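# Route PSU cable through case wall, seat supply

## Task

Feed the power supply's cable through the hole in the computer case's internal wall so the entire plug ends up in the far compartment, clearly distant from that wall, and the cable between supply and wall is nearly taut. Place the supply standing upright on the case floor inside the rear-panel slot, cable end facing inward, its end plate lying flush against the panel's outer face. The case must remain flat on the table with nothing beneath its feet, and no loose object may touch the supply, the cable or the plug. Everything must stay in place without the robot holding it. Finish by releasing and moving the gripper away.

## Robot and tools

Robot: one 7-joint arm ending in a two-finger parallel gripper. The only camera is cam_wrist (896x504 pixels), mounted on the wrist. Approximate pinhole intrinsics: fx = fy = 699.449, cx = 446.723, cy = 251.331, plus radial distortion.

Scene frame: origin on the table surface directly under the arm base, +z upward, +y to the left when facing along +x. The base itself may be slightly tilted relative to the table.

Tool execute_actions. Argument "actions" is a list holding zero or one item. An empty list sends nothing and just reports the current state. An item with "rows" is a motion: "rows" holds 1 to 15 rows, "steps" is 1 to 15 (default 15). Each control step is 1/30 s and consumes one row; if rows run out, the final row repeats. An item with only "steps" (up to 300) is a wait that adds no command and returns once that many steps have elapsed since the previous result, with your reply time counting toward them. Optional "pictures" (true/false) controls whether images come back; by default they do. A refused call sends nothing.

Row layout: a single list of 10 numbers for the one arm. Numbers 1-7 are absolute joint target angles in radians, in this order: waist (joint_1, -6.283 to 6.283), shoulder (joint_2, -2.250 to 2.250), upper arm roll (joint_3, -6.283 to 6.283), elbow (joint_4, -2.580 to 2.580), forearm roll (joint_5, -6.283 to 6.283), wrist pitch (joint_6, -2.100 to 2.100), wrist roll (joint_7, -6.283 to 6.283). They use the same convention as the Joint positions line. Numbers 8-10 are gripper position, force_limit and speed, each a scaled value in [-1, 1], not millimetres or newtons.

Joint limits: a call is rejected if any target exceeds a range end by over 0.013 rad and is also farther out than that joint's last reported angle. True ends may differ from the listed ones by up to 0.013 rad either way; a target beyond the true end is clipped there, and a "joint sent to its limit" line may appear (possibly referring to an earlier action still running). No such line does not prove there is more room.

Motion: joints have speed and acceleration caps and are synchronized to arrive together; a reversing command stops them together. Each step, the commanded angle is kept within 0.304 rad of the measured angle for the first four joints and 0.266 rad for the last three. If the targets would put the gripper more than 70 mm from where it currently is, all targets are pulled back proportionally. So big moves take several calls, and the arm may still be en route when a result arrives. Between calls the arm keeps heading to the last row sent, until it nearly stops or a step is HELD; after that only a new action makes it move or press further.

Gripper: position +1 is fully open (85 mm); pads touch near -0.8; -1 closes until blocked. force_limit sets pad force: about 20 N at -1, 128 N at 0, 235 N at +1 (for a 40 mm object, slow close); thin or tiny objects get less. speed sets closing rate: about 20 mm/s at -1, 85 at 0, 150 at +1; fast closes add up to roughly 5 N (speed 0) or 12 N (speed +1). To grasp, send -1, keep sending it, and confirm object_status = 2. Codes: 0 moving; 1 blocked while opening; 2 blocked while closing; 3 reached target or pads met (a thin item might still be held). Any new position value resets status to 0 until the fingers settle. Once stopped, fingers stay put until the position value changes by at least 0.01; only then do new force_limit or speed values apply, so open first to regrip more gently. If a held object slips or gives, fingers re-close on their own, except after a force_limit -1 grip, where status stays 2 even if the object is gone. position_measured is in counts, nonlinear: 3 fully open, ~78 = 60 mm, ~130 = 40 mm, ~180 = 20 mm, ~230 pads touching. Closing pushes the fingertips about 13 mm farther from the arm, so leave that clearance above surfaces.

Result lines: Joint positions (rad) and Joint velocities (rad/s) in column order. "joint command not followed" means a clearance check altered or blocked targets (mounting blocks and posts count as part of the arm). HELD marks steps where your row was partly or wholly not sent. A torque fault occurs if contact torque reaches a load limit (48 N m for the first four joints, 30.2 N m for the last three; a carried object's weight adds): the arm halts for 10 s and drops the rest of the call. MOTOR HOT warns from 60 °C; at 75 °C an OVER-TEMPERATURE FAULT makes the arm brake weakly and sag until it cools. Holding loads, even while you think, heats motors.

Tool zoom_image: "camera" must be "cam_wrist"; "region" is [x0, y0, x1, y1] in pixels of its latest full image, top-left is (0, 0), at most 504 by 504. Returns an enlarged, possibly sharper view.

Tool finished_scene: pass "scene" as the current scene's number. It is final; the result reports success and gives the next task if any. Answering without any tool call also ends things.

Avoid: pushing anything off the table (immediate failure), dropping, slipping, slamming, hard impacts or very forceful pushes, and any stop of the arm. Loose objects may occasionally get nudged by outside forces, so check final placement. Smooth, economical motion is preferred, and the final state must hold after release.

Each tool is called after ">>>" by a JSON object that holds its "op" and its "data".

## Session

>>> {"op": "execute_actions", "data": {"actions": []}}

Scene clock: 0.00 s of 5400.00 s.
position_measured=3 object_status=3
Joint positions: [-0.006  0.211 -0.009  2.005 -0.436  0.622  1.404]
Joint velocities: [-0.    -0.    -0.001  0.     0.001  0.     0.   ]

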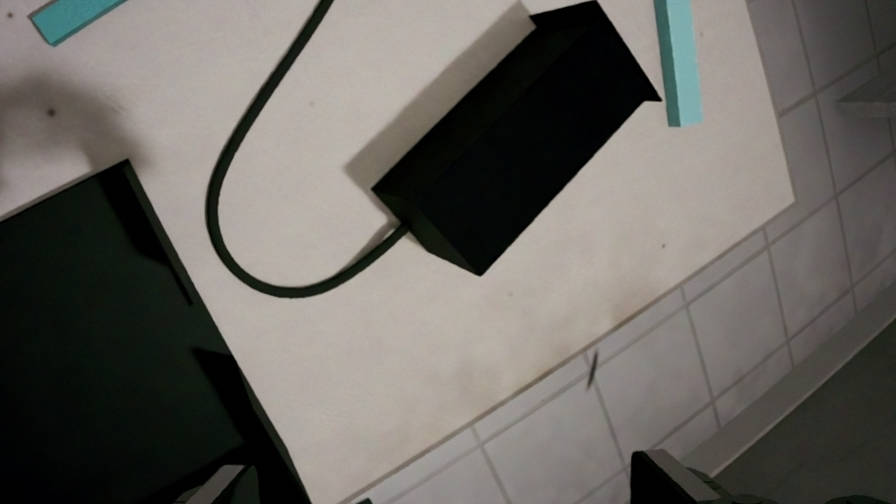

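>>> {"op": "execute_actions", "data": {"actions": [{"rows":[[0,0.45,0,1.05,0,1.64,1.571,1,0,0]]}], "pictures": false}}

>>> {"op": "execute_actions", "data": {"actions": [{"steps":28}]}}

Scene clock: 3.10 s of 5400.00 s.
position_measured=3 object_status=3
Joint positions: [-0.001  0.418 -0.001  1.541 -0.08   1.03   1.55 ]
Joint velocities: [ 0.008  0.188  0.007 -1.322  0.508  1.157  0.132]
Steps of this call (steps 1 to 78: nothing new was sent; steps 79 to 93: all 15 steps of this action). Readings (joint positions | what the end effector reports):
79: [-0.006 0.212 -0.009 2.005 -0.436 0.623 1.404] | position_measured=3 object_status=3
80: [-0.006 0.217 -0.009 2.000 -0.432 0.627 1.407] | position_measured=3 object_status=3
82: [-0.006 0.239 -0.008 1.974 -0.410 0.650 1.420] | position_measured=3 object_status=3
86: [-0.004 0.327 -0.005 1.855 -0.306 0.754 1.481] | position_measured=3 object_status=3
93: the state above

Scene clock: 4.03 s of 5400.00 s.
position_measured=3 object_status=3
Joint positions: [ 0.     0.45  -0.     1.05  -0.     1.64   1.571]
Joint velocities: [-0.     0.001  0.    -0.    -0.001 -0.001 -0.   ]
Steps of this call (steps 1 to 28: the robot went on to your last target). Readings (joint positions | what the end effector reports):
1: [-0.001 0.424 -0.000 1.497 -0.065 1.069 1.554] | position_measured=3 object_status=3
2: [-0.000 0.429 -0.000 1.454 -0.053 1.107 1.557] | position_measured=3 object_status=3
4: [-0.000 0.436 -0.000 1.369 -0.035 1.182 1.562] | position_measured=3 object_status=3
8: [-0.000 0.443 -0.000 1.206 -0.015 1.335 1.567] | position_measured=3 object_status=3
28: the state above

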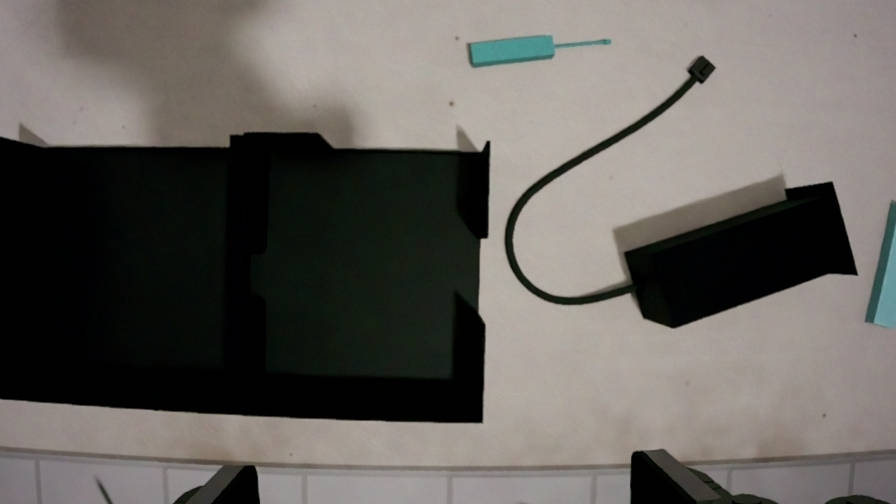

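>>> {"op": "execute_actions", "data": {"actions": [{"rows":[[-0.524,0.45,0,2.1,0,0.59,0.14,0,-0.8,0]]}], "pictures": false}}

>>> {"op": "execute_actions", "data": {"actions": [{"steps":20}], "pictures": false}}

>>> {"op": "execute_actions", "data": {"actions": [{"rows":[[-0.524,0.756,0,2.157,0,0.229,0.14,0,-0.8,0]]}], "pictures": false}}

>>> {"op": "execute_actions", "data": {"actions": [{"steps":6}]}}

Scene clock: 10.13 s of 5400.00 s.
position_measured=95 object_status=0
Joint positions: [-0.325  0.45  -0.     1.376 -0.     1.353  1.286]
Joint velocities: [-0.693  0.002 -0.007  0.92  -0.003 -0.808 -0.806]
Steps of this call (steps 1 to 30: the robot went on to your last target; steps 31 to 90: nothing new was sent; then 2.60 s passed at rest; steps 91 to 105: all 15 steps of this action). Readings (joint positions | what the end effector reports):
91: [-0.001 0.450 0.000 1.051 0.000 1.639 1.571] | position_measured=3 object_status=0
92: [-0.007 0.449 0.001 1.055 0.001 1.636 1.567] | position_measured=4 object_status=0
94: [-0.036 0.448 0.003 1.081 0.002 1.613 1.545] | position_measured=14 object_status=0
98: [-0.140 0.448 0.001 1.181 0.000 1.525 1.457] | position_measured=43 object_status=0
105: the state above

Scene clock: 10.80 s of 5400.00 s.
position_measured=128 object_status=3
Joint positions: [-0.516  0.451 -0.     2.041 -0.     0.691  0.591]
Joint velocities: [-0.048 -0.003  0.002  0.381  0.001 -0.657 -1.214]
Steps of this call (steps 1 to 20: the robot went on to your last target). Readings (joint positions | what the end effector reports):
1: [-0.348 0.450 -0.000 1.407 -0.000 1.326 1.258] | position_measured=103 object_status=0
2: [-0.369 0.450 -0.001 1.440 -0.000 1.297 1.229] | position_measured=110 object_status=0
4: [-0.405 0.450 -0.001 1.508 -0.000 1.236 1.169] | position_measured=123 object_status=0
8: [-0.457 0.450 -0.001 1.656 -0.001 1.106 1.039] | position_measured=128 object_status=0
20: the state above

Scene clock: 11.30 s of 5400.00 s.
position_measured=128 object_status=3
Joint positions: [-0.524  0.745 -0.     2.156 -0.     0.237  0.146]
Joint velocities: [-0.003  0.167 -0.001  0.049  0.001 -0.298 -0.233]
Steps of this call (steps 1 to 15: all 15 steps of this action). Readings (joint positions | what the end effector reports):
1: [-0.517 0.452 -0.000 2.053 -0.000 0.670 0.550] | position_measured=128 object_status=3
2: [-0.518 0.456 -0.000 2.064 -0.000 0.648 0.512] | position_measured=128 object_status=3
4: [-0.519 0.483 -0.000 2.084 -0.000 0.596 0.458] | position_measured=128 object_status=3
8: [-0.521 0.597 -0.000 2.117 -0.000 0.463 0.327] | position_measured=128 object_status=3
15: the state above

Scene clock: 11.50 s of 5400.00 s.
position_measured=128 object_status=3
Joint positions: [-0.524  0.754 -0.     2.157  0.     0.229  0.14 ]
Joint velocities: [-0.     0.021  0.     0.002  0.    -0.     0.001]
Steps of this call (steps 1 to 6: the robot went on to your last target). Readings (joint positions | what the end effector reports):
1: [-0.524 0.748 -0.000 2.157 -0.000 0.232 0.141] | position_measured=128 object_status=3
2: [-0.524 0.749 -0.000 2.157 -0.000 0.230 0.140] | position_measured=128 object_status=3
4: [-0.524 0.752 -0.000 2.157 -0.000 0.229 0.140] | position_measured=128 object_status=3
6: the state above

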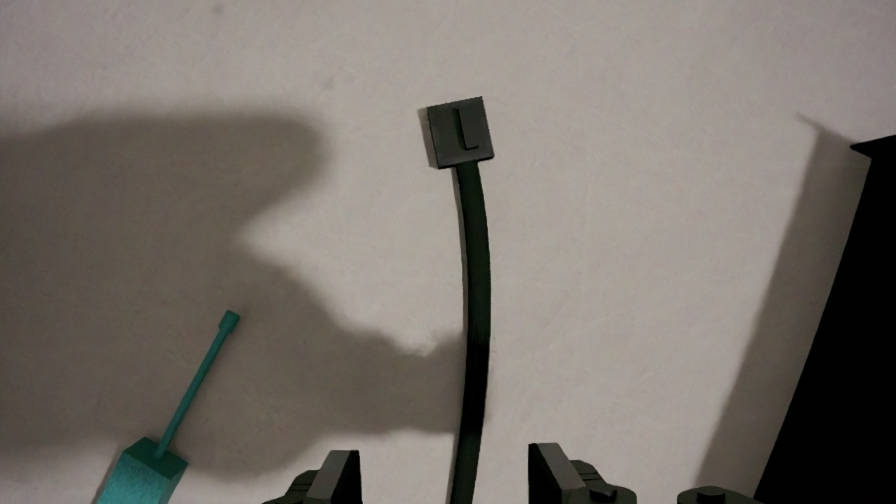

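>>> {"op": "execute_actions", "data": {"actions": [{"rows":[[-0.579,0.88,0,2.113,0,0.149,0.07,-0.2,-0.8,0],[-0.579,0.88,0,2.113,0,0.149,0.07,-0.2,-0.8,0],[-0.579,0.88,0,2.113,0,0.149,0.07,-0.2,-0.8,0],[-0.579,0.88,0,2.113,0,0.149,0.07,-0.2,-0.8,0],[-0.579,0.88,0,2.113,0,0.149,0.07,-0.2,-0.8,0],[-0.579,0.88,0,2.113,0,0.149,0.07,-0.2,-0.8,0],[-0.579,0.89,0,2.111,0,0.141,0.07,-0.2,-0.8,0],[-0.579,0.9,0,2.11,0,0.132,0.07,-0.2,-0.8,0],[-0.579,0.908,0,2.108,0,0.126,0.07,-0.2,-0.8,0],[-0.579,0.915,0,2.107,0,0.12,0.07,-0.2,-0.8,0],[-0.579,0.921,0,2.106,0,0.115,0.07,-0.2,-0.8,0],[-0.579,0.927,0,2.105,0,0.11,0.07,-0.2,-0.8,0]]}], "pictures": false}}

>>> {"op": "execute_actions", "data": {"actions": [{"rows":[[-0.579,0.927,0,2.105,0,0.11,0.07,-1,-0.8,0]]}]}}

Scene clock: 17.27 s of 5400.00 s.
position_measured=154 object_status=0
Joint positions: [-0.578  0.923 -0.     2.105  0.     0.11   0.07 ]
Joint velocities: [-0.007  0.021  0.001 -0.008 -0.001 -0.014 -0.   ]
Steps of this call (steps 1 to 30: the robot went on to your last target; steps 31 to 90: nothing new was sent; then 2.27 s passed at rest; steps 91 to 105: all 15 steps of this action). Readings (joint positions | what the end effector reports):
91: [-0.525 0.757 0.000 2.157 0.000 0.229 0.140] | position_measured=128 object_status=0
92: [-0.527 0.763 0.001 2.155 0.000 0.226 0.137] | position_measured=130 object_status=0
94: [-0.540 0.792 0.001 2.146 0.000 0.210 0.123] | position_measured=140 object_status=0
98: [-0.572 0.869 -0.001 2.118 -0.000 0.156 0.078] | position_measured=153 object_status=0
105: the state above

Scene clock: 17.77 s of 5400.00 s.
position_measured=215 object_status=0
Joint positions: [-0.579  0.927  0.     2.105 -0.     0.11   0.07 ]
Joint velocities: [ 0.     0.001  0.001  0.     0.001  0.001 -0.   ]
Steps of this call (steps 1 to 15: all 15 steps of this action). Readings (joint positions | what the end effector reports):
1: [-0.578 0.924 -0.000 2.105 -0.000 0.110 0.070] | position_measured=154 object_status=0
2: [-0.579 0.924 -0.000 2.105 -0.000 0.110 0.070] | position_measured=155 object_status=0
4: [-0.579 0.926 -0.000 2.105 -0.000 0.110 0.070] | position_measured=165 object_status=0
8: [-0.579 0.927 -0.000 2.105 -0.000 0.110 0.070] | position_measured=194 object_status=0
15: the state above

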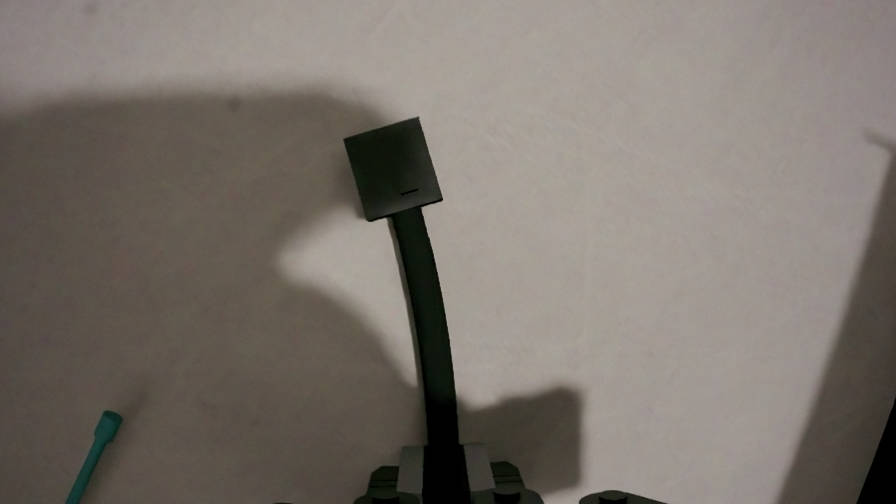

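>>> {"op": "execute_actions", "data": {"actions": [{"rows":[[-0.55,0.7,0,2.1,0,0.34,0.2,-1,-0.8,0],[-0.55,0.7,0,2.1,0,0.34,0.2,-1,-0.8,0],[-0.55,0.7,0,2.1,0,0.34,0.2,-1,-0.8,0],[-0.55,0.7,0,2.1,0,0.34,0.2,-1,-0.8,0],[-0.55,0.7,0,2.1,0,0.34,0.2,-1,-0.8,0],[-0.45,0.6,0,2.053,0,0.489,1.4,-1,-0.8,0]]}], "pictures": false}}

>>> {"op": "execute_actions", "data": {"actions": [{"steps":18}], "pictures": false}}

>>> {"op": "execute_actions", "data": {"actions": [{"rows":[[-0.15,0.63,0,1.97,0,0.54,2.2,-1,-0.8,0]]}], "pictures": false}}

>>> {"op": "execute_actions", "data": {"actions": [{"rows":[[0.075,0.713,0,1.769,0,0.66,3.11,-1,-0.8,0]]}], "pictures": false}}

>>> {"op": "execute_actions", "data": {"actions": [{"steps":24}]}}

>>> {"op": "execute_actions", "data": {"actions": [{"rows":[[0.085,0.954,0,1.78,0,0.408,3.06,-1,-0.8,0]]}]}}

Scene clock: 23.37 s of 5400.00 s.
position_measured=215 object_status=2
Joint positions: [-0.479  0.648  0.001  2.066  0.     0.433  0.435]
Joint velocities: [ 0.168 -0.285 -0.003 -0.082 -0.001  0.37   1.214]
Steps of this call (steps 1 to 15: the robot went on to your last target; steps 16 to 90: nothing new was sent; then 2.10 s passed at rest; steps 91 to 105: all 15 steps of this action). Readings (joint positions | what the end effector reports):
91: [-0.579 0.926 -0.000 2.105 -0.000 0.111 0.070] | position_measured=215 object_status=2
92: [-0.578 0.920 -0.000 2.105 -0.000 0.115 0.073] | position_measured=215 object_status=2
94: [-0.574 0.891 -0.000 2.105 -0.000 0.141 0.087] | position_measured=215 object_status=2
98: [-0.553 0.779 -0.001 2.099 -0.000 0.255 0.160] | position_measured=215 object_status=2
105: the state above

Scene clock: 23.97 s of 5400.00 s.
position_measured=215 object_status=2
Joint positions: [-0.451  0.601  0.     2.054 -0.     0.488  1.166]
Joint velocities: [ 0.005 -0.006  0.    -0.002 -0.     0.007  1.218]
Steps of this call (steps 1 to 18: the robot went on to your last target). Readings (joint positions | what the end effector reports):
1: [-0.474 0.639 0.000 2.064 0.000 0.444 0.475] | position_measured=215 object_status=2
2: [-0.470 0.632 0.000 2.062 -0.000 0.453 0.516] | position_measured=215 object_status=2
4: [-0.463 0.621 0.000 2.059 -0.000 0.466 0.597] | position_measured=215 object_status=2
8: [-0.456 0.610 0.000 2.056 -0.000 0.479 0.760] | position_measured=215 object_status=2
18: the state above

Scene clock: 24.47 s of 5400.00 s.
position_measured=215 object_status=2
Joint positions: [-0.191  0.627  0.001  1.981  0.     0.534  1.722]
Joint velocities: [ 0.242  0.021 -0.004 -0.066  0.     0.041  1.214]
Steps of this call (steps 1 to 15: all 15 steps of this action). Readings (joint positions | what the end effector reports):
1: [-0.450 0.601 0.000 2.053 -0.000 0.488 1.207] | position_measured=215 object_status=2
2: [-0.445 0.602 -0.001 2.052 -0.000 0.489 1.245] | position_measured=215 object_status=2
4: [-0.419 0.606 -0.002 2.046 -0.001 0.494 1.303] | position_measured=215 object_status=2
8: [-0.306 0.617 -0.002 2.015 -0.000 0.513 1.438] | position_measured=215 object_status=2
15: the state above

Scene clock: 24.97 s of 5400.00 s.
position_measured=215 object_status=2
Joint positions: [ 0.049  0.704 -0.     1.79  -0.     0.648  2.301]
Joint velocities: [ 0.154  0.059 -0.003 -0.133 -0.001  0.078  1.215]
Steps of this call (steps 1 to 15: all 15 steps of this action). Readings (joint positions | what the end effector reports):
1: [-0.182 0.627 0.000 1.978 0.000 0.535 1.763] | position_measured=215 object_status=2
2: [-0.170 0.630 -0.001 1.974 -0.000 0.538 1.801] | position_measured=215 object_status=2
4: [-0.128 0.641 -0.002 1.950 -0.001 0.552 1.863] | position_measured=215 object_status=2
8: [-0.025 0.677 0.000 1.861 0.000 0.605 2.016] | position_measured=215 object_status=2
15: the state above

Scene clock: 25.77 s of 5400.00 s.
position_measured=215 object_status=2
Joint positions: [ 0.075  0.713 -0.     1.769 -0.     0.66   3.11 ]
Joint velocities: [ 0.001 -0.    -0.     0.     0.001  0.001  0.001]
Steps of this call (steps 1 to 24: the robot went on to your last target). Readings (joint positions | what the end effector reports):
1: [0.054 0.706 -0.000 1.786 -0.000 0.651 2.341] | position_measured=215 object_status=2
2: [0.058 0.707 -0.000 1.783 -0.000 0.653 2.382] | position_measured=215 object_status=2
4: [0.063 0.709 -0.000 1.778 -0.000 0.655 2.463] | position_measured=215 object_status=2
8: [0.070 0.712 -0.000 1.773 -0.000 0.658 2.626] | position_measured=215 object_status=2
24: the state above

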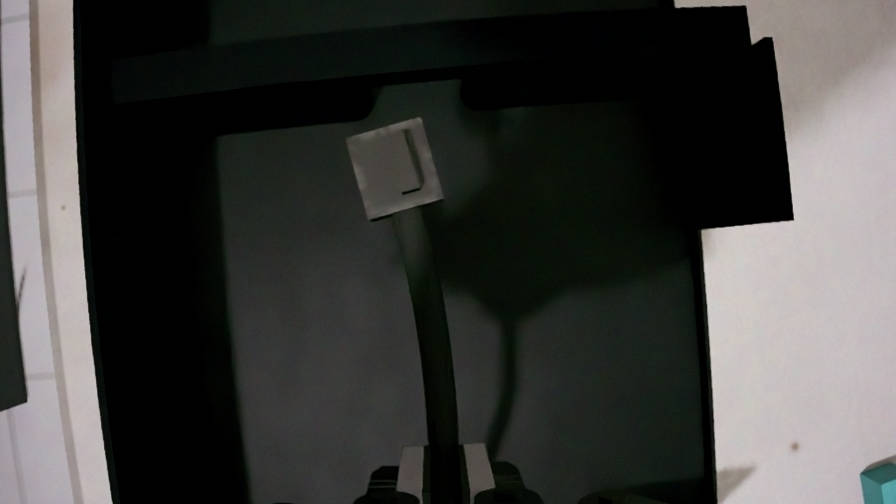

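Scene clock: 26.27 s of 5400.00 s.
position_measured=215 object_status=2
Joint positions: [0.085 0.948 0.    1.781 0.    0.409 3.06 ]
Joint velocities: [ 0.003  0.034 -0.001 -0.013 -0.    -0.018 -0.002]
Steps of this call (steps 1 to 15: all 15 steps of this action). Readings (joint positions | what the end effector reports):
1: [0.075 0.714 -0.000 1.769 -0.000 0.659 3.110] | position_measured=215 object_status=2
2: [0.075 0.720 -0.000 1.769 -0.000 0.655 3.109] | position_measured=215 object_status=2
4: [0.076 0.748 -0.000 1.769 -0.000 0.628 3.104] | position_measured=215 object_status=2
8: [0.081 0.860 0.000 1.775 -0.000 0.513 3.081] | position_measured=215 object_status=2
15: the state above

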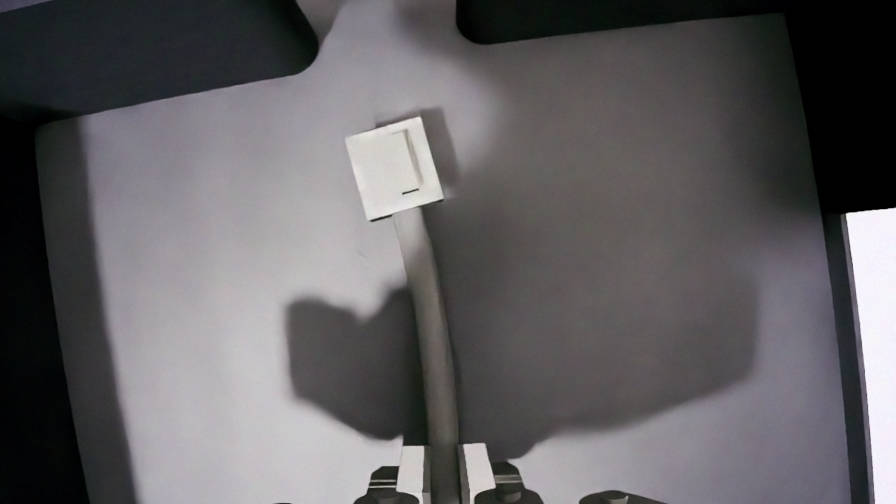

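>>> {"op": "execute_actions", "data": {"actions": [{"rows":[[0.1,0.956,0,1.773,0,0.413,3.075,-1,-0.8,0],[0.112,0.957,0,1.77,0,0.415,3.087,-1,-0.8,0],[0.125,0.958,0,1.766,0,0.418,3.1,-1,-0.8,0],[0.137,0.96,0,1.762,0,0.42,3.112,-1,-0.8,0],[0.15,0.963,0,1.757,0,0.422,3.125,-1,-0.8,0],[0.162,0.966,0,1.753,0,0.423,3.137,-1,-0.8,0],[0.175,0.969,0,1.748,0,0.425,3.15,-1,-0.8,0],[0.187,0.971,0,1.744,0,0.427,3.162,-1,-0.8,0],[0.2,0.973,0,1.739,0,0.43,3.175,-1,-0.8,0],[0.21,0.975,0,1.735,0,0.432,3.19,-1,-0.8,0]]}]}}

Scene clock: 29.97 s of 5400.00 s.
position_measured=215 object_status=2
Joint positions: [ 0.206  0.974 -0.     1.735 -0.     0.432  3.19 ]
Joint velocities: [ 0.023  0.005 -0.018 -0.005 -0.003  0.002  0.004]
Steps of this call (steps 1 to 15: the robot went on to your last target; steps 16 to 90: nothing new was sent; then 0.20 s passed at rest; steps 91 to 105: all 15 steps of this action). Readings (joint positions | what the end effector reports):
91: [0.086 0.954 0.000 1.780 0.000 0.408 3.061] | position_measured=215 object_status=2
92: [0.092 0.954 -0.001 1.777 -0.000 0.410 3.065] | position_measured=215 object_status=2
94: [0.115 0.957 -0.002 1.770 -0.000 0.415 3.086] | position_measured=215 object_status=2
98: [0.162 0.966 -0.001 1.753 -0.000 0.423 3.137] | position_measured=215 object_status=2
105: the state above

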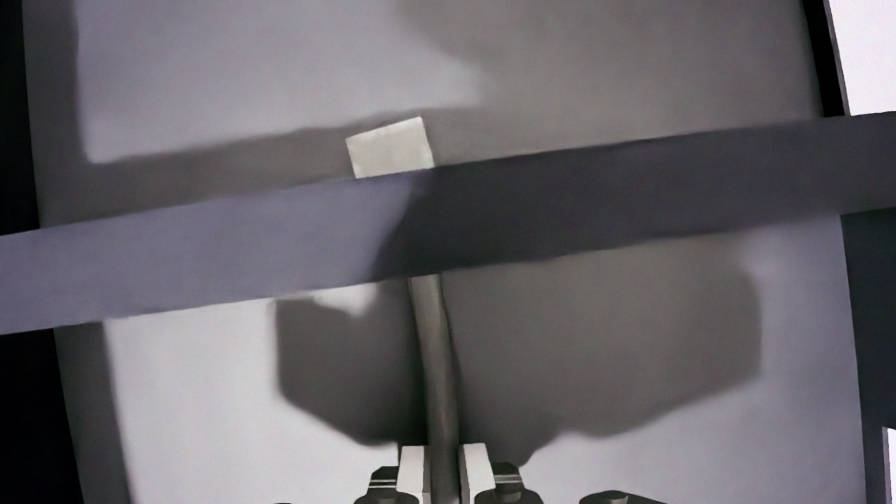

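>>> {"op": "execute_actions", "data": {"actions": [{"rows":[[0.218,0.977,0,1.732,0,0.433,3.21,-1,-0.8,0],[0.226,0.979,0,1.729,0,0.434,3.235,-1,-0.8,0],[0.234,0.981,0,1.726,0,0.435,3.27,-1,-0.8,0],[0.24,0.983,0,1.723,0,0.436,3.31,-1,-0.8,0],[0.245,0.984,0,1.721,0,0.437,3.35,-1,-0.8,0],[0.245,0.984,0,1.721,0,0.437,3.55,-1,-0.8,0]]}]}}

>>> {"op": "execute_actions", "data": {"actions": [{"rows":[[0.24,0.984,0,1.721,0,0.437,3.55,-0.2,-0.8,-0.4]]}]}}

>>> {"op": "execute_actions", "data": {"actions": [{"rows":[[0.23,0.75,0,1.72,0,0.67,3.5,-0.2,-0.8,0]],"steps":11}], "pictures": false}}

>>> {"op": "execute_actions", "data": {"actions": [{"rows":[[-0.1,0.45,0,1.4,0,1.29,3.04,1,-0.4,0.5]]}], "pictures": false}}

>>> {"op": "execute_actions", "data": {"actions": [{"steps":12}]}}

Scene clock: 35.93 s of 5400.00 s.
position_measured=215 object_status=2
Joint positions: [ 0.244  0.983 -0.001  1.721 -0.     0.437  3.549]
Joint velocities: [ 0.004  0.001 -0.001  0.001  0.     0.002  0.018]
Steps of this call (steps 1 to 15: the robot went on to your last target; steps 16 to 90: nothing new was sent; then 2.47 s passed at rest; steps 91 to 105: all 15 steps of this action). Readings (joint positions | what the end effector reports):
91: [0.210 0.975 -0.001 1.735 -0.000 0.432 3.191] | position_measured=215 object_status=2
92: [0.215 0.976 -0.002 1.734 -0.001 0.433 3.199] | position_measured=215 object_status=2
94: [0.227 0.980 -0.002 1.729 -0.000 0.434 3.241] | position_measured=215 object_status=2
98: [0.239 0.982 -0.000 1.723 -0.000 0.436 3.381] | position_measured=215 object_status=2
105: the state above

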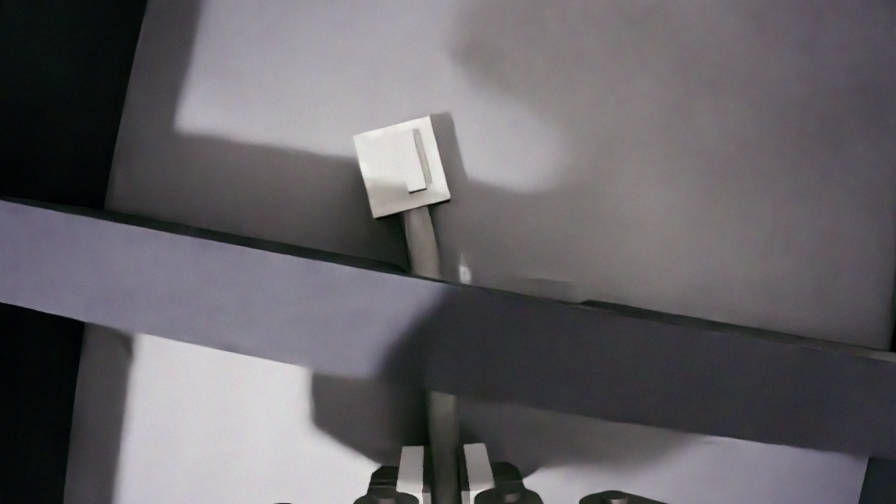

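Scene clock: 36.43 s of 5400.00 s.
position_measured=156 object_status=0
Joint positions: [ 0.24   0.984 -0.     1.721  0.     0.437  3.55 ]
Joint velocities: [-0.    -0.    -0.001 -0.    -0.001  0.001  0.   ]
Steps of this call (steps 1 to 15: all 15 steps of this action). Readings (joint positions | what the end effector reports):
1: [0.243 0.983 -0.001 1.721 -0.000 0.437 3.550] | position_measured=215 object_status=0
2: [0.240 0.984 0.000 1.721 -0.000 0.437 3.550] | position_measured=215 object_status=0
4: [0.240 0.984 -0.001 1.721 -0.000 0.437 3.550] | position_measured=208 object_status=0
8: [0.240 0.984 0.000 1.721 0.000 0.437 3.550] | position_measured=188 object_status=0
15: the state above

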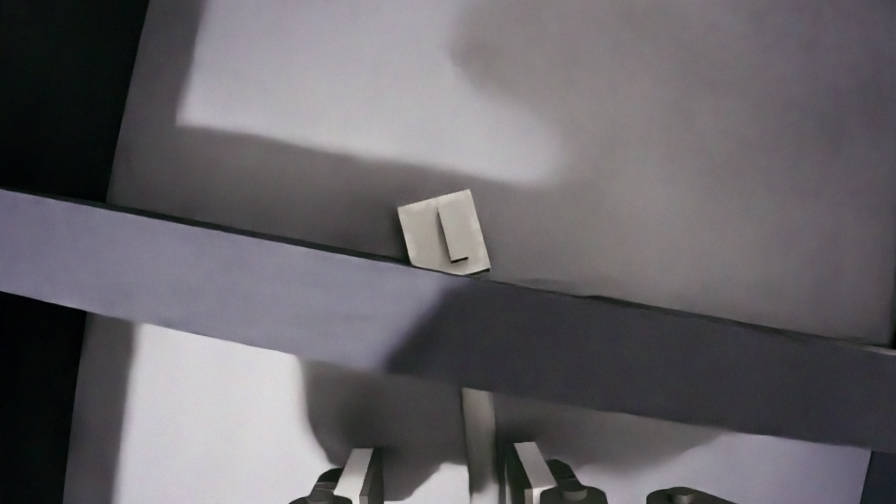

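Scene clock: 36.80 s of 5400.00 s.
position_measured=154 object_status=3
Joint positions: [ 0.231  0.774 -0.     1.719 -0.     0.647  3.505]
Joint velocities: [-0.017 -0.407  0.001 -0.006  0.     0.469 -0.1  ]
Steps of this call (steps 1 to 11: all 11 steps of this action). Readings (joint positions | what the end effector reports):
1: [0.240 0.983 0.000 1.721 0.000 0.438 3.550] | position_measured=155 object_status=0
2: [0.240 0.978 0.000 1.722 0.000 0.442 3.549] | position_measured=155 object_status=0
4: [0.238 0.950 0.000 1.722 0.000 0.467 3.544] | position_measured=154 object_status=0
8: [0.234 0.838 -0.000 1.721 0.000 0.577 3.520] | position_measured=154 object_status=0
11: the state above

Scene clock: 37.30 s of 5400.00 s.
position_measured=27 object_status=0
Joint positions: [-0.02   0.522 -0.     1.477 -0.     0.998  3.189]
Joint velocities: [-0.452 -0.424 -0.023 -0.485 -0.011  1.205 -0.905]
Steps of this call (steps 1 to 15: all 15 steps of this action). Readings (joint positions | what the end effector reports):
1: [0.230 0.762 0.000 1.718 0.000 0.661 3.502] | position_measured=154 object_status=0
2: [0.224 0.747 0.001 1.716 0.000 0.675 3.496] | position_measured=153 object_status=0
4: [0.197 0.714 0.003 1.693 0.001 0.706 3.472] | position_measured=139 object_status=0
8: [0.117 0.646 0.002 1.615 0.001 0.778 3.399] | position_measured=100 object_status=0
15: the state above

Scene clock: 37.70 s of 5400.00 s.
position_measured=3 object_status=0
Joint positions: [-0.098  0.451 -0.     1.4    0.     1.29   3.04 ]
Joint velocities: [-0.016 -0.008  0.002 -0.003  0.001  0.002 -0.002]
Steps of this call (steps 1 to 12: the robot went on to your last target). Readings (joint positions | what the end effector reports):
1: [-0.034 0.509 -0.001 1.462 -0.001 1.038 3.161] | position_measured=17 object_status=0
2: [-0.045 0.499 -0.001 1.450 -0.001 1.079 3.138] | position_measured=11 object_status=0
4: [-0.066 0.480 -0.000 1.430 -0.000 1.160 3.099] | position_measured=5 object_status=0
8: [-0.095 0.453 -0.001 1.402 -0.001 1.282 3.044] | position_measured=3 object_status=0
12: the state above

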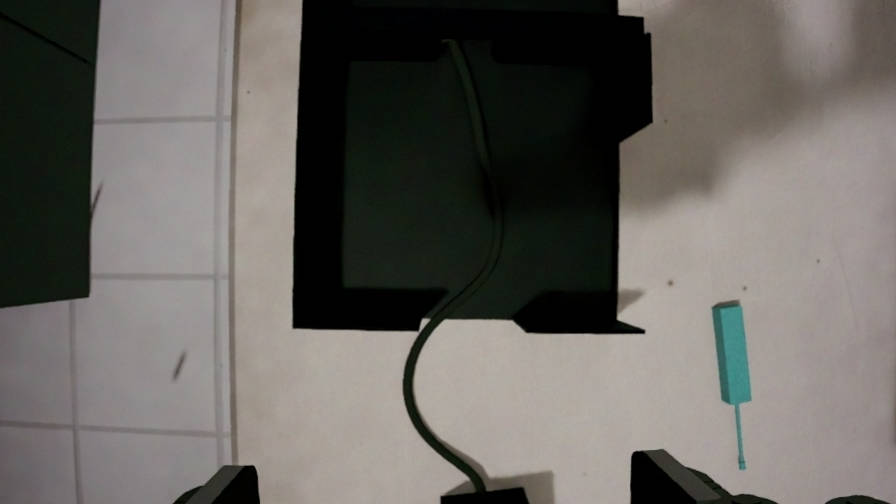

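>>> {"op": "execute_actions", "data": {"actions": [{"rows":[[-0.613,0.782,0,1.559,0,0.816,2.826,1,0,0]]}], "pictures": false}}

>>> {"op": "execute_actions", "data": {"actions": [{"steps":14}]}}

Scene clock: 42.90 s of 5400.00 s.
position_measured=3 object_status=3
Joint positions: [-0.407  0.675  0.001  1.507  0.001  1.024  2.895]
Joint velocities: [-0.79   0.414 -0.004  0.195 -0.002 -0.803 -0.264]
Steps of this call (steps 1 to 30: the robot went on to your last target; steps 31 to 90: nothing new was sent; then 1.70 s passed at rest; steps 91 to 105: all 15 steps of this action). Readings (joint positions | what the end effector reports):
91: [-0.101 0.451 0.000 1.400 0.000 1.290 3.040] | position_measured=3 object_status=3
92: [-0.107 0.456 0.002 1.402 0.001 1.286 3.037] | position_measured=3 object_status=3
94: [-0.136 0.483 0.003 1.414 0.002 1.264 3.019] | position_measured=3 object_status=3
98: [-0.227 0.566 0.002 1.454 0.001 1.186 2.965] | position_measured=3 object_status=3
105: the state above

Scene clock: 43.37 s of 5400.00 s.
position_measured=3 object_status=3
Joint positions: [-0.61   0.781 -0.     1.559  0.     0.816  2.826]
Joint velocities: [-0.025  0.01   0.002  0.001  0.001 -0.002 -0.   ]
Steps of this call (steps 1 to 14: the robot went on to your last target). Readings (joint positions | what the end effector reports):
1: [-0.433 0.688 0.001 1.514 0.001 0.997 2.886] | position_measured=3 object_status=3
2: [-0.460 0.702 0.001 1.520 0.000 0.970 2.877] | position_measured=3 object_status=3
4: [-0.513 0.730 0.001 1.533 0.000 0.917 2.860] | position_measured=3 object_status=3
8: [-0.594 0.773 -0.003 1.555 -0.001 0.830 2.831] | position_measured=3 object_status=3
14: the state above

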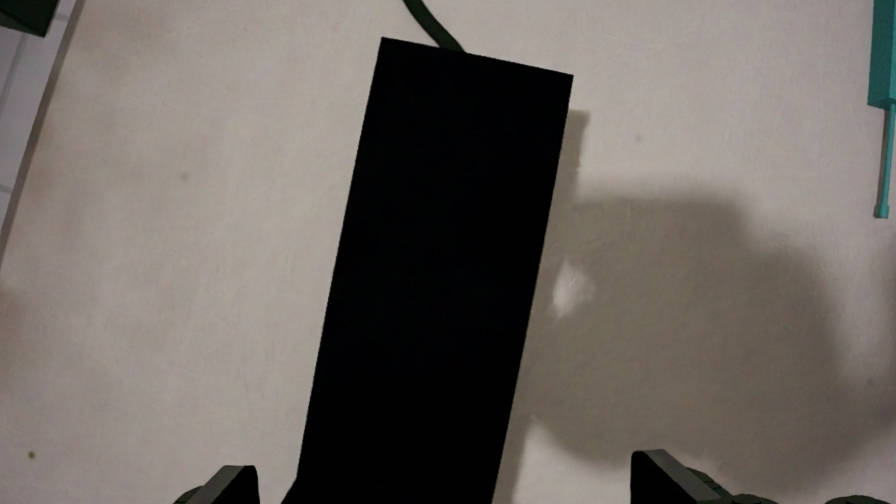

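>>> {"op": "execute_actions", "data": {"actions": [{"rows":[[-0.606,0.868,0,1.534,0,0.755,2.643,1,0,0]],"steps":13}]}}

Scene clock: 46.23 s of 5400.00 s.
position_measured=3 object_status=3
Joint positions: [-0.606  0.866 -0.     1.534 -0.     0.755  2.643]
Joint velocities: [ 0.002  0.014 -0.    -0.002 -0.001  0.002  0.001]
Steps of this call (steps 1 to 30: the robot went on to your last target; steps 31 to 73: nothing new was sent; steps 74 to 86: all 13 steps of this action). Readings (joint positions | what the end effector reports):
74: [-0.613 0.783 -0.000 1.559 -0.000 0.816 2.825] | position_measured=3 object_status=3
75: [-0.612 0.788 -0.000 1.557 -0.000 0.813 2.817] | position_measured=3 object_status=3
77: [-0.610 0.813 -0.000 1.550 -0.000 0.797 2.768] | position_measured=3 object_status=3
81: [-0.606 0.863 0.000 1.536 0.000 0.758 2.651] | position_measured=3 object_status=3
86: the state above

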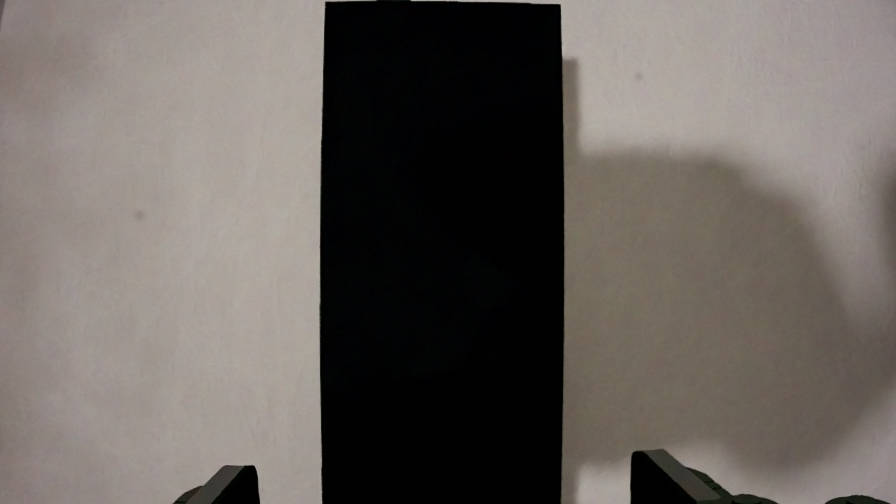

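>>> {"op": "execute_actions", "data": {"actions": [{"rows":[[-0.606,0.969,0,1.539,0,0.649,2.643,1,0,0]],"steps":12}], "pictures": false}}

>>> {"op": "execute_actions", "data": {"actions": [{"rows":[[-0.606,0.969,0,1.539,0,0.649,2.643,-1,-0.1,0]]}], "pictures": false}}

>>> {"op": "execute_actions", "data": {"actions": [{"rows":[[-0.606,0.964,0,1.539,0,0.654,2.643,-1,-0.1,0],[-0.606,0.957,0,1.539,0,0.661,2.643,-1,-0.1,0],[-0.606,0.949,0,1.54,0,0.668,2.643,-1,-0.1,0],[-0.6,0.941,0,1.542,0,0.674,2.645,-1,-0.1,0],[-0.59,0.938,0,1.549,0,0.67,2.65,-1,-0.1,0],[-0.578,0.936,0,1.555,0,0.666,2.656,-1,-0.1,0],[-0.566,0.933,0,1.562,0,0.662,2.661,-1,-0.1,0],[-0.554,0.931,0,1.569,0,0.657,2.667,-1,-0.1,0],[-0.542,0.928,0,1.575,0,0.654,2.672,-1,-0.1,0],[-0.53,0.926,0,1.582,0,0.649,2.678,-1,-0.1,0],[-0.518,0.924,0,1.589,0,0.644,2.683,-1,-0.1,0],[-0.506,0.921,0,1.595,0,0.641,2.689,-1,-0.1,0],[-0.494,0.919,0,1.602,0,0.636,2.694,-1,-0.1,0],[-0.482,0.917,0,1.609,0,0.631,2.7,-1,-0.1,0],[-0.47,0.914,0,1.615,0,0.628,2.705,-1,-0.1,0]]}], "pictures": false}}

>>> {"op": "execute_actions", "data": {"actions": [{"rows":[[-0.458,0.912,0,1.622,0,0.623,2.711,-1,-0.1,0],[-0.446,0.909,0,1.629,0,0.619,2.716,-1,-0.1,0],[-0.434,0.907,0,1.635,0,0.615,2.722,-1,-0.1,0],[-0.422,0.905,0,1.642,0,0.61,2.727,-1,-0.1,0],[-0.41,0.902,0,1.649,0,0.606,2.733,-1,-0.1,0],[-0.398,0.9,0,1.655,0,0.602,2.738,-1,-0.1,0],[-0.386,0.898,0,1.662,0,0.597,2.744,-1,-0.1,0],[-0.376,0.896,0,1.668,0,0.593,2.749,-1,-0.1,0],[-0.368,0.894,0,1.672,0,0.591,2.752,-1,-0.1,0],[-0.3625,0.893,0,1.675,0,0.589,2.755,-1,-0.1,0]]}]}}

Scene clock: 55.10 s of 5400.00 s.
position_measured=3 object_status=3
Joint positions: [-0.606  0.967 -0.     1.539  0.     0.649  2.643]
Joint velocities: [ 0.001  0.018  0.001 -0.006 -0.    -0.003 -0.001]
Steps of this call (steps 1 to 15: the robot went on to your last target; steps 16 to 90: nothing new was sent; then 5.47 s passed at rest; steps 91 to 102: all 12 steps of this action). Readings (joint positions | what the end effector reports):
91: [-0.606 0.869 0.000 1.534 -0.000 0.754 2.643] | position_measured=3 object_status=3
92: [-0.606 0.874 0.000 1.534 0.000 0.750 2.643] | position_measured=3 object_status=3
94: [-0.606 0.902 0.000 1.534 0.000 0.723 2.643] | position_measured=3 object_status=3
98: [-0.606 0.963 -0.000 1.540 -0.000 0.655 2.643] | position_measured=3 object_status=3
102: the state above

Scene clock: 55.60 s of 5400.00 s.
position_measured=67 object_status=0
Joint positions: [-0.606  0.968  0.     1.539 -0.     0.649  2.643]
Joint velocities: [ 0.     0.     0.    -0.     0.001  0.    -0.   ]
Steps of this call (steps 1 to 15: all 15 steps of this action). Readings (joint positions | what the end effector reports):
1: [-0.606 0.967 -0.000 1.539 0.000 0.649 2.643] | position_measured=3 object_status=0
2: [-0.606 0.968 0.000 1.539 0.000 0.649 2.643] | position_measured=4 object_status=0
4: [-0.606 0.968 0.000 1.539 0.000 0.649 2.643] | position_measured=14 object_status=0
8: [-0.606 0.969 -0.000 1.539 -0.000 0.649 2.643] | position_measured=43 object_status=0
15: the state above

Scene clock: 56.10 s of 5400.00 s.
position_measured=67 object_status=2
Joint positions: [-0.494  0.919 -0.001  1.602 -0.001  0.636  2.694]
Joint velocities: [ 0.354 -0.068 -0.002  0.203 -0.002 -0.127  0.164]
Steps of this call (steps 1 to 15: all 15 steps of this action). Readings (joint positions | what the end effector reports):
1: [-0.606 0.967 0.000 1.539 -0.000 0.650 2.643] | position_measured=67 object_status=0
2: [-0.606 0.964 -0.000 1.540 -0.000 0.653 2.643] | position_measured=67 object_status=2
4: [-0.606 0.955 -0.000 1.541 -0.000 0.664 2.643] | position_measured=67 object_status=2
8: [-0.575 0.937 -0.002 1.556 -0.001 0.665 2.656] | position_measured=67 object_status=2
15: the state above

Scene clock: 56.60 s of 5400.00 s.
position_measured=67 object_status=2
Joint positions: [-0.364  0.894  0.001  1.675  0.     0.589  2.755]
Joint velocities: [ 0.014 -0.007 -0.023  0.    -0.009 -0.004 -0.   ]
Steps of this call (steps 1 to 15: all 15 steps of this action). Readings (joint positions | what the end effector reports):
1: [-0.482 0.917 -0.001 1.609 -0.001 0.632 2.699] | position_measured=67 object_status=2
2: [-0.470 0.915 -0.001 1.616 -0.001 0.628 2.705] | position_measured=67 object_status=2
4: [-0.446 0.910 -0.000 1.629 -0.001 0.620 2.716] | position_measured=67 object_status=2
8: [-0.398 0.901 0.000 1.655 0.000 0.602 2.738] | position_measured=67 object_status=2
15: the state above

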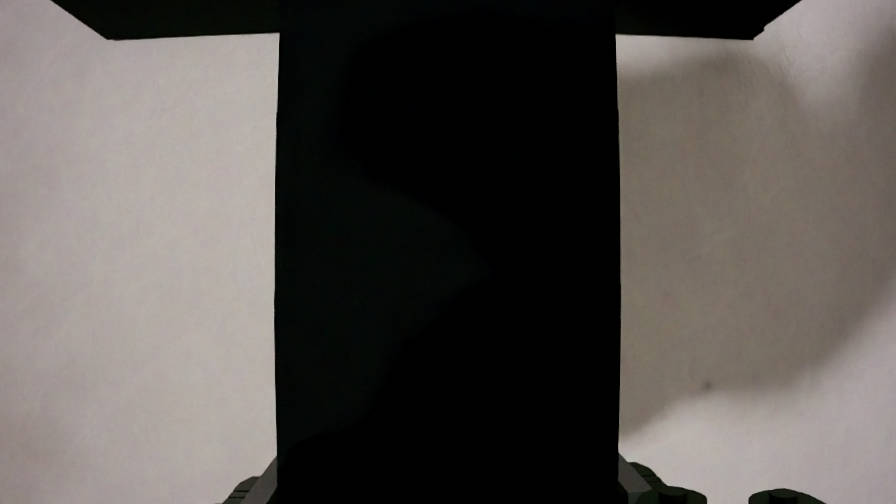

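>>> {"op": "execute_actions", "data": {"actions": [{"rows":[[-0.3625,0.894,0,1.671,0,0.592,2.755,-1,-0.1,0],[-0.3625,0.894,0,1.671,0,0.592,2.755,-1,-0.1,0],[-0.359,0.8935,0,1.673,0,0.5905,2.758,-1,-0.1,0],[-0.356,0.893,0,1.675,0,0.589,2.761,-1,-0.1,0],[-0.353,0.892,0,1.677,0,0.588,2.764,-1,-0.1,0],[-0.35,0.8915,0,1.679,0,0.5865,2.767,-1,-0.1,0],[-0.347,0.891,0,1.6805,0,0.5855,2.77,-1,-0.1,0],[-0.344,0.89,0,1.6825,0,0.5845,2.773,-1,-0.1,0],[-0.341,0.8895,0,1.684,0,0.5835,2.776,-1,-0.1,0],[-0.338,0.889,0,1.686,0,0.582,2.779,-1,-0.1,0],[-0.335,0.888,0,1.688,0,0.581,2.782,-1,-0.1,0]]}]}}

Scene clock: 61.53 s of 5400.00 s.
position_measured=67 object_status=2
Joint positions: [-0.336  0.888  0.     1.688  0.     0.581  2.782]
Joint velocities: [ 0.004 -0.001 -0.01   0.001 -0.005 -0.003  0.002]
Steps of this call (steps 1 to 15: the robot went on to your last target; steps 16 to 90: nothing new was sent; then 1.43 s passed at rest; steps 91 to 105: all 15 steps of this action). Readings (joint positions | what the end effector reports):
91: [-0.363 0.893 -0.000 1.674 0.000 0.589 2.755] | position_measured=67 object_status=2
92: [-0.362 0.894 -0.000 1.672 0.000 0.591 2.755] | position_measured=67 object_status=2
94: [-0.359 0.893 -0.001 1.673 -0.000 0.590 2.758] | position_measured=67 object_status=2
98: [-0.347 0.891 -0.000 1.680 0.000 0.586 2.769] | position_measured=67 object_status=2
105: the state above

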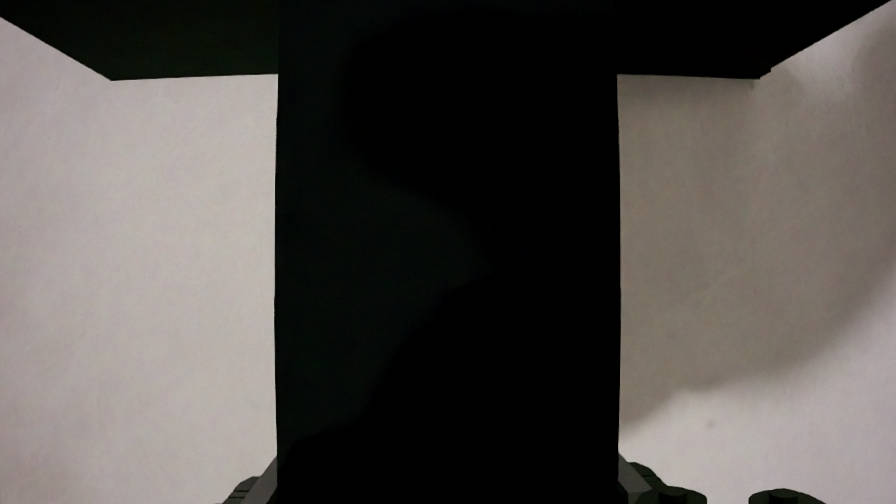

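>>> {"op": "execute_actions", "data": {"actions": [{"rows":[[-0.328,0.887,0,1.692,0,0.578,2.789,-1,-0.1,0],[-0.32,0.885,0,1.697,0,0.575,2.797,-1,-0.1,0],[-0.307,0.883,0,1.704,0,0.57,2.81,-1,-0.1,0],[-0.294,0.881,0,1.711,0,0.565,2.823,-1,-0.1,0],[-0.281,0.879,0,1.717,0,0.561,2.836,-1,-0.1,0],[-0.267,0.877,0,1.724,0,0.556,2.85,-1,-0.1,0],[-0.254,0.875,0,1.73,0,0.552,2.863,-1,-0.1,0],[-0.241,0.873,0,1.735,0,0.549,2.876,-1,-0.1,0],[-0.228,0.871,0,1.74,0,0.546,2.889,-1,-0.1,0],[-0.215,0.87,0,1.744,0,0.543,2.902,-1,-0.1,0],[-0.202,0.869,0,1.748,0,0.54,2.915,-1,-0.1,0],[-0.189,0.867,0,1.752,0,0.538,2.928,-1,-0.1,0],[-0.176,0.866,0,1.756,0,0.535,2.941,-1,-0.1,0],[-0.163,0.865,0,1.759,0,0.533,2.954,-1,-0.1,0],[-0.152,0.864,0,1.762,0,0.531,2.965,-1,-0.1,0]]}], "pictures": false}}

>>> {"op": "execute_actions", "data": {"actions": [{"rows":[[-0.152,0.866,0,1.762,0,0.529,2.965,-1,-0.1,0],[-0.152,0.868,0,1.762,0,0.527,2.965,-1,-0.1,0],[-0.152,0.871,0,1.762,0,0.524,2.965,-1,-0.1,0],[-0.152,0.874,0,1.762,0,0.521,2.965,-1,-0.1,0],[-0.152,0.877,0,1.762,0,0.518,2.965,-1,-0.1,0],[-0.152,0.88,0,1.762,0,0.515,2.965,-1,-0.1,0],[-0.152,0.882,0,1.762,0,0.513,2.965,-1,-0.1,0],[-0.152,0.884,0,1.762,0,0.511,2.965,-1,-0.1,0],[-0.152,0.886,0,1.762,0,0.509,2.965,-1,-0.1,0],[-0.152,0.888,0,1.762,0,0.507,2.965,-1,-0.1,0],[-0.152,0.89,0,1.762,0,0.505,2.965,-1,-0.1,0]]}]}}

>>> {"op": "execute_actions", "data": {"actions": [{"rows":[[-0.152,0.889,0,1.762,0,0.506,2.965,1,-0.8,0]],"steps":11}], "pictures": false}}

>>> {"op": "execute_actions", "data": {"actions": [{"rows":[[-0.152,0.72,0,1.745,0,0.69,2.965,1,-0.8,0]],"steps":10}], "pictures": false}}

>>> {"op": "execute_actions", "data": {"actions": [{"rows":[[0.3,0.527,0,1.592,0,1.023,3.44,1,-0.8,0.5]]}], "pictures": false}}

>>> {"op": "execute_actions", "data": {"actions": [{"steps":12}]}}

>>> {"op": "zoom_image", "data": {"camera": "cam_wrist", "region": [200,0,700,500]}}

Scene clock: 69.93 s of 5400.00 s.
position_measured=67 object_status=2
Joint positions: [-0.177  0.867 -0.001  1.756 -0.001  0.536  2.94 ]
Joint velocities: [ 0.372 -0.031 -0.003  0.11  -0.003 -0.066  0.38 ]
Steps of this call (steps 1 to 15: the robot went on to your last target; steps 16 to 90: nothing new was sent; then 4.90 s passed at rest; steps 91 to 105: all 15 steps of this action). Readings (joint positions | what the end effector reports):
91: [-0.334 0.888 -0.000 1.688 -0.000 0.581 2.783] | position_measured=67 object_status=2
92: [-0.329 0.887 -0.002 1.691 -0.001 0.579 2.787] | position_measured=67 object_status=2
94: [-0.313 0.884 -0.002 1.699 -0.001 0.572 2.802] | position_measured=67 object_status=2
98: [-0.266 0.877 -0.000 1.723 -0.000 0.556 2.849] | position_measured=67 object_status=2
105: the state above

Scene clock: 70.43 s of 5400.00 s.
position_measured=67 object_status=2
Joint positions: [-0.153  0.89  -0.001  1.764 -0.001  0.506  2.965]
Joint velocities: [ 0.     0.005 -0.001 -0.001 -0.001 -0.004 -0.   ]
Steps of this call (steps 1 to 15: all 15 steps of this action). Readings (joint positions | what the end effector reports):
1: [-0.166 0.866 -0.001 1.759 -0.001 0.534 2.952] | position_measured=67 object_status=2
2: [-0.159 0.867 0.001 1.762 -0.000 0.532 2.960] | position_measured=67 object_status=2
4: [-0.156 0.872 0.002 1.763 0.000 0.526 2.965] | position_measured=67 object_status=2
8: [-0.154 0.883 -0.001 1.763 -0.001 0.514 2.965] | position_measured=67 object_status=2
15: the state above

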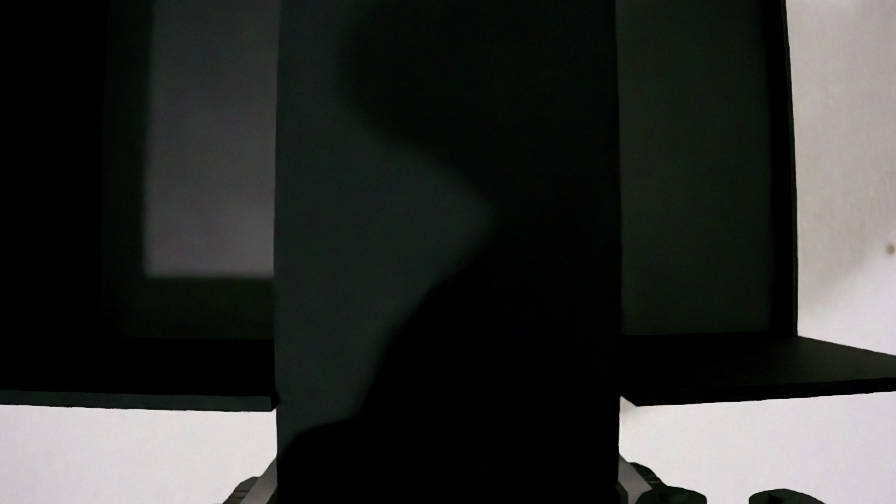

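Scene clock: 70.80 s of 5400.00 s.
position_measured=8 object_status=0
Joint positions: [-0.152  0.889  0.     1.762 -0.     0.506  2.965]
Joint velocities: [ 0.     0.003  0.     0.001  0.001 -0.     0.001]
Steps of this call (steps 1 to 11: all 11 steps of this action). Readings (joint positions | what the end effector reports):
1: [-0.153 0.889 -0.001 1.764 -0.001 0.507 2.965] | position_measured=67 object_status=0
2: [-0.153 0.889 -0.001 1.764 -0.000 0.507 2.965] | position_measured=67 object_status=0
4: [-0.153 0.889 -0.000 1.762 0.000 0.506 2.965] | position_measured=56 object_status=0
8: [-0.152 0.888 0.000 1.762 0.000 0.506 2.965] | position_measured=28 object_status=0
11: the state above

Scene clock: 71.13 s of 5400.00 s.
position_measured=3 object_status=0
Joint positions: [-0.152  0.732  0.     1.745  0.     0.679  2.965]
Joint velocities: [ 0.001 -0.23   0.    -0.029 -0.     0.315 -0.002]
Steps of this call (steps 1 to 10: all 10 steps of this action). Readings (joint positions | what the end effector reports):
1: [-0.152 0.888 -0.000 1.762 0.000 0.507 2.965] | position_measured=6 object_status=0
2: [-0.152 0.882 -0.000 1.762 -0.000 0.512 2.965] | position_measured=4 object_status=0
4: [-0.152 0.854 -0.000 1.760 -0.000 0.539 2.965] | position_measured=3 object_status=0
8: [-0.152 0.757 0.000 1.748 0.000 0.646 2.965] | position_measured=3 object_status=0
10: the state above

Scene clock: 71.63 s of 5400.00 s.
position_measured=3 object_status=3
Joint positions: [ 0.188  0.567 -0.001  1.624 -0.     0.95   3.294]
Joint velocities: [ 0.861 -0.303  0.005 -0.25   0.002  0.555  1.123]
Steps of this call (steps 1 to 15: all 15 steps of this action). Readings (joint positions | what the end effector reports):
1: [-0.151 0.725 -0.000 1.744 -0.000 0.688 2.965] | position_measured=3 object_status=3
2: [-0.145 0.717 -0.001 1.742 -0.001 0.698 2.969] | position_measured=3 object_status=3
4: [-0.116 0.690 -0.003 1.729 -0.001 0.729 2.991] | position_measured=3 object_status=3
8: [-0.012 0.638 -0.002 1.684 -0.000 0.818 3.079] | position_measured=3 object_status=3
15: the state above

Scene clock: 72.03 s of 5400.00 s.
position_measured=3 object_status=3
Joint positions: [0.298 0.527 0.    1.592 0.    1.023 3.44 ]
Joint velocities: [ 0.018 -0.004  0.001 -0.     0.001 -0.001  0.   ]
Steps of this call (steps 1 to 12: the robot went on to your last target). Readings (joint positions | what the end effector reports):
1: [0.217 0.557 -0.000 1.616 -0.000 0.969 3.331] | position_measured=3 object_status=3
2: [0.242 0.548 0.000 1.608 0.000 0.986 3.366] | position_measured=3 object_status=3
4: [0.277 0.534 0.003 1.597 0.001 1.011 3.416] | position_measured=3 object_status=3
8: [0.294 0.528 0.001 1.592 0.000 1.023 3.440] | position_measured=3 object_status=3
12: the state above

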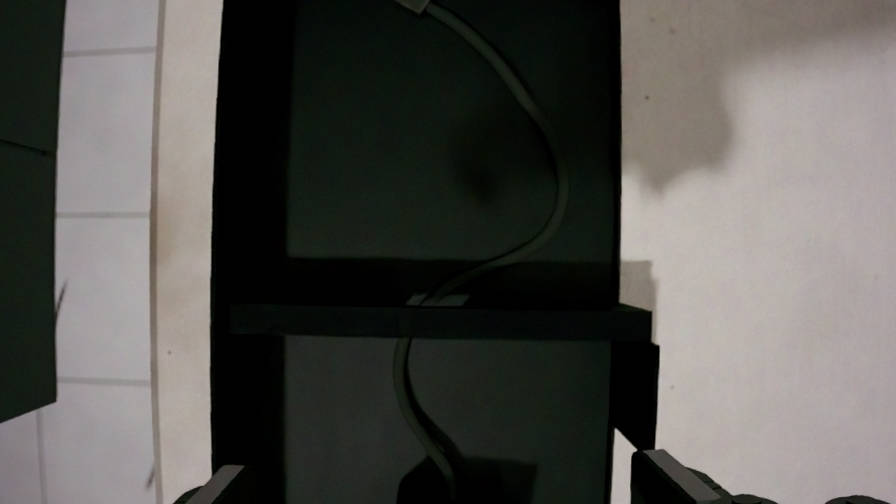

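Region (200, 0, 700, 500) of cam_wrist's 896x504 image, scaled by 1.008.

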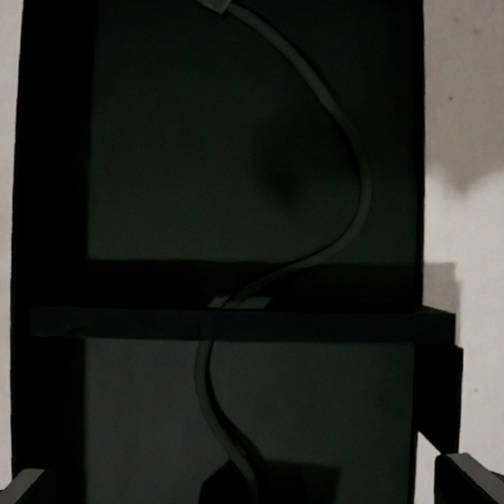

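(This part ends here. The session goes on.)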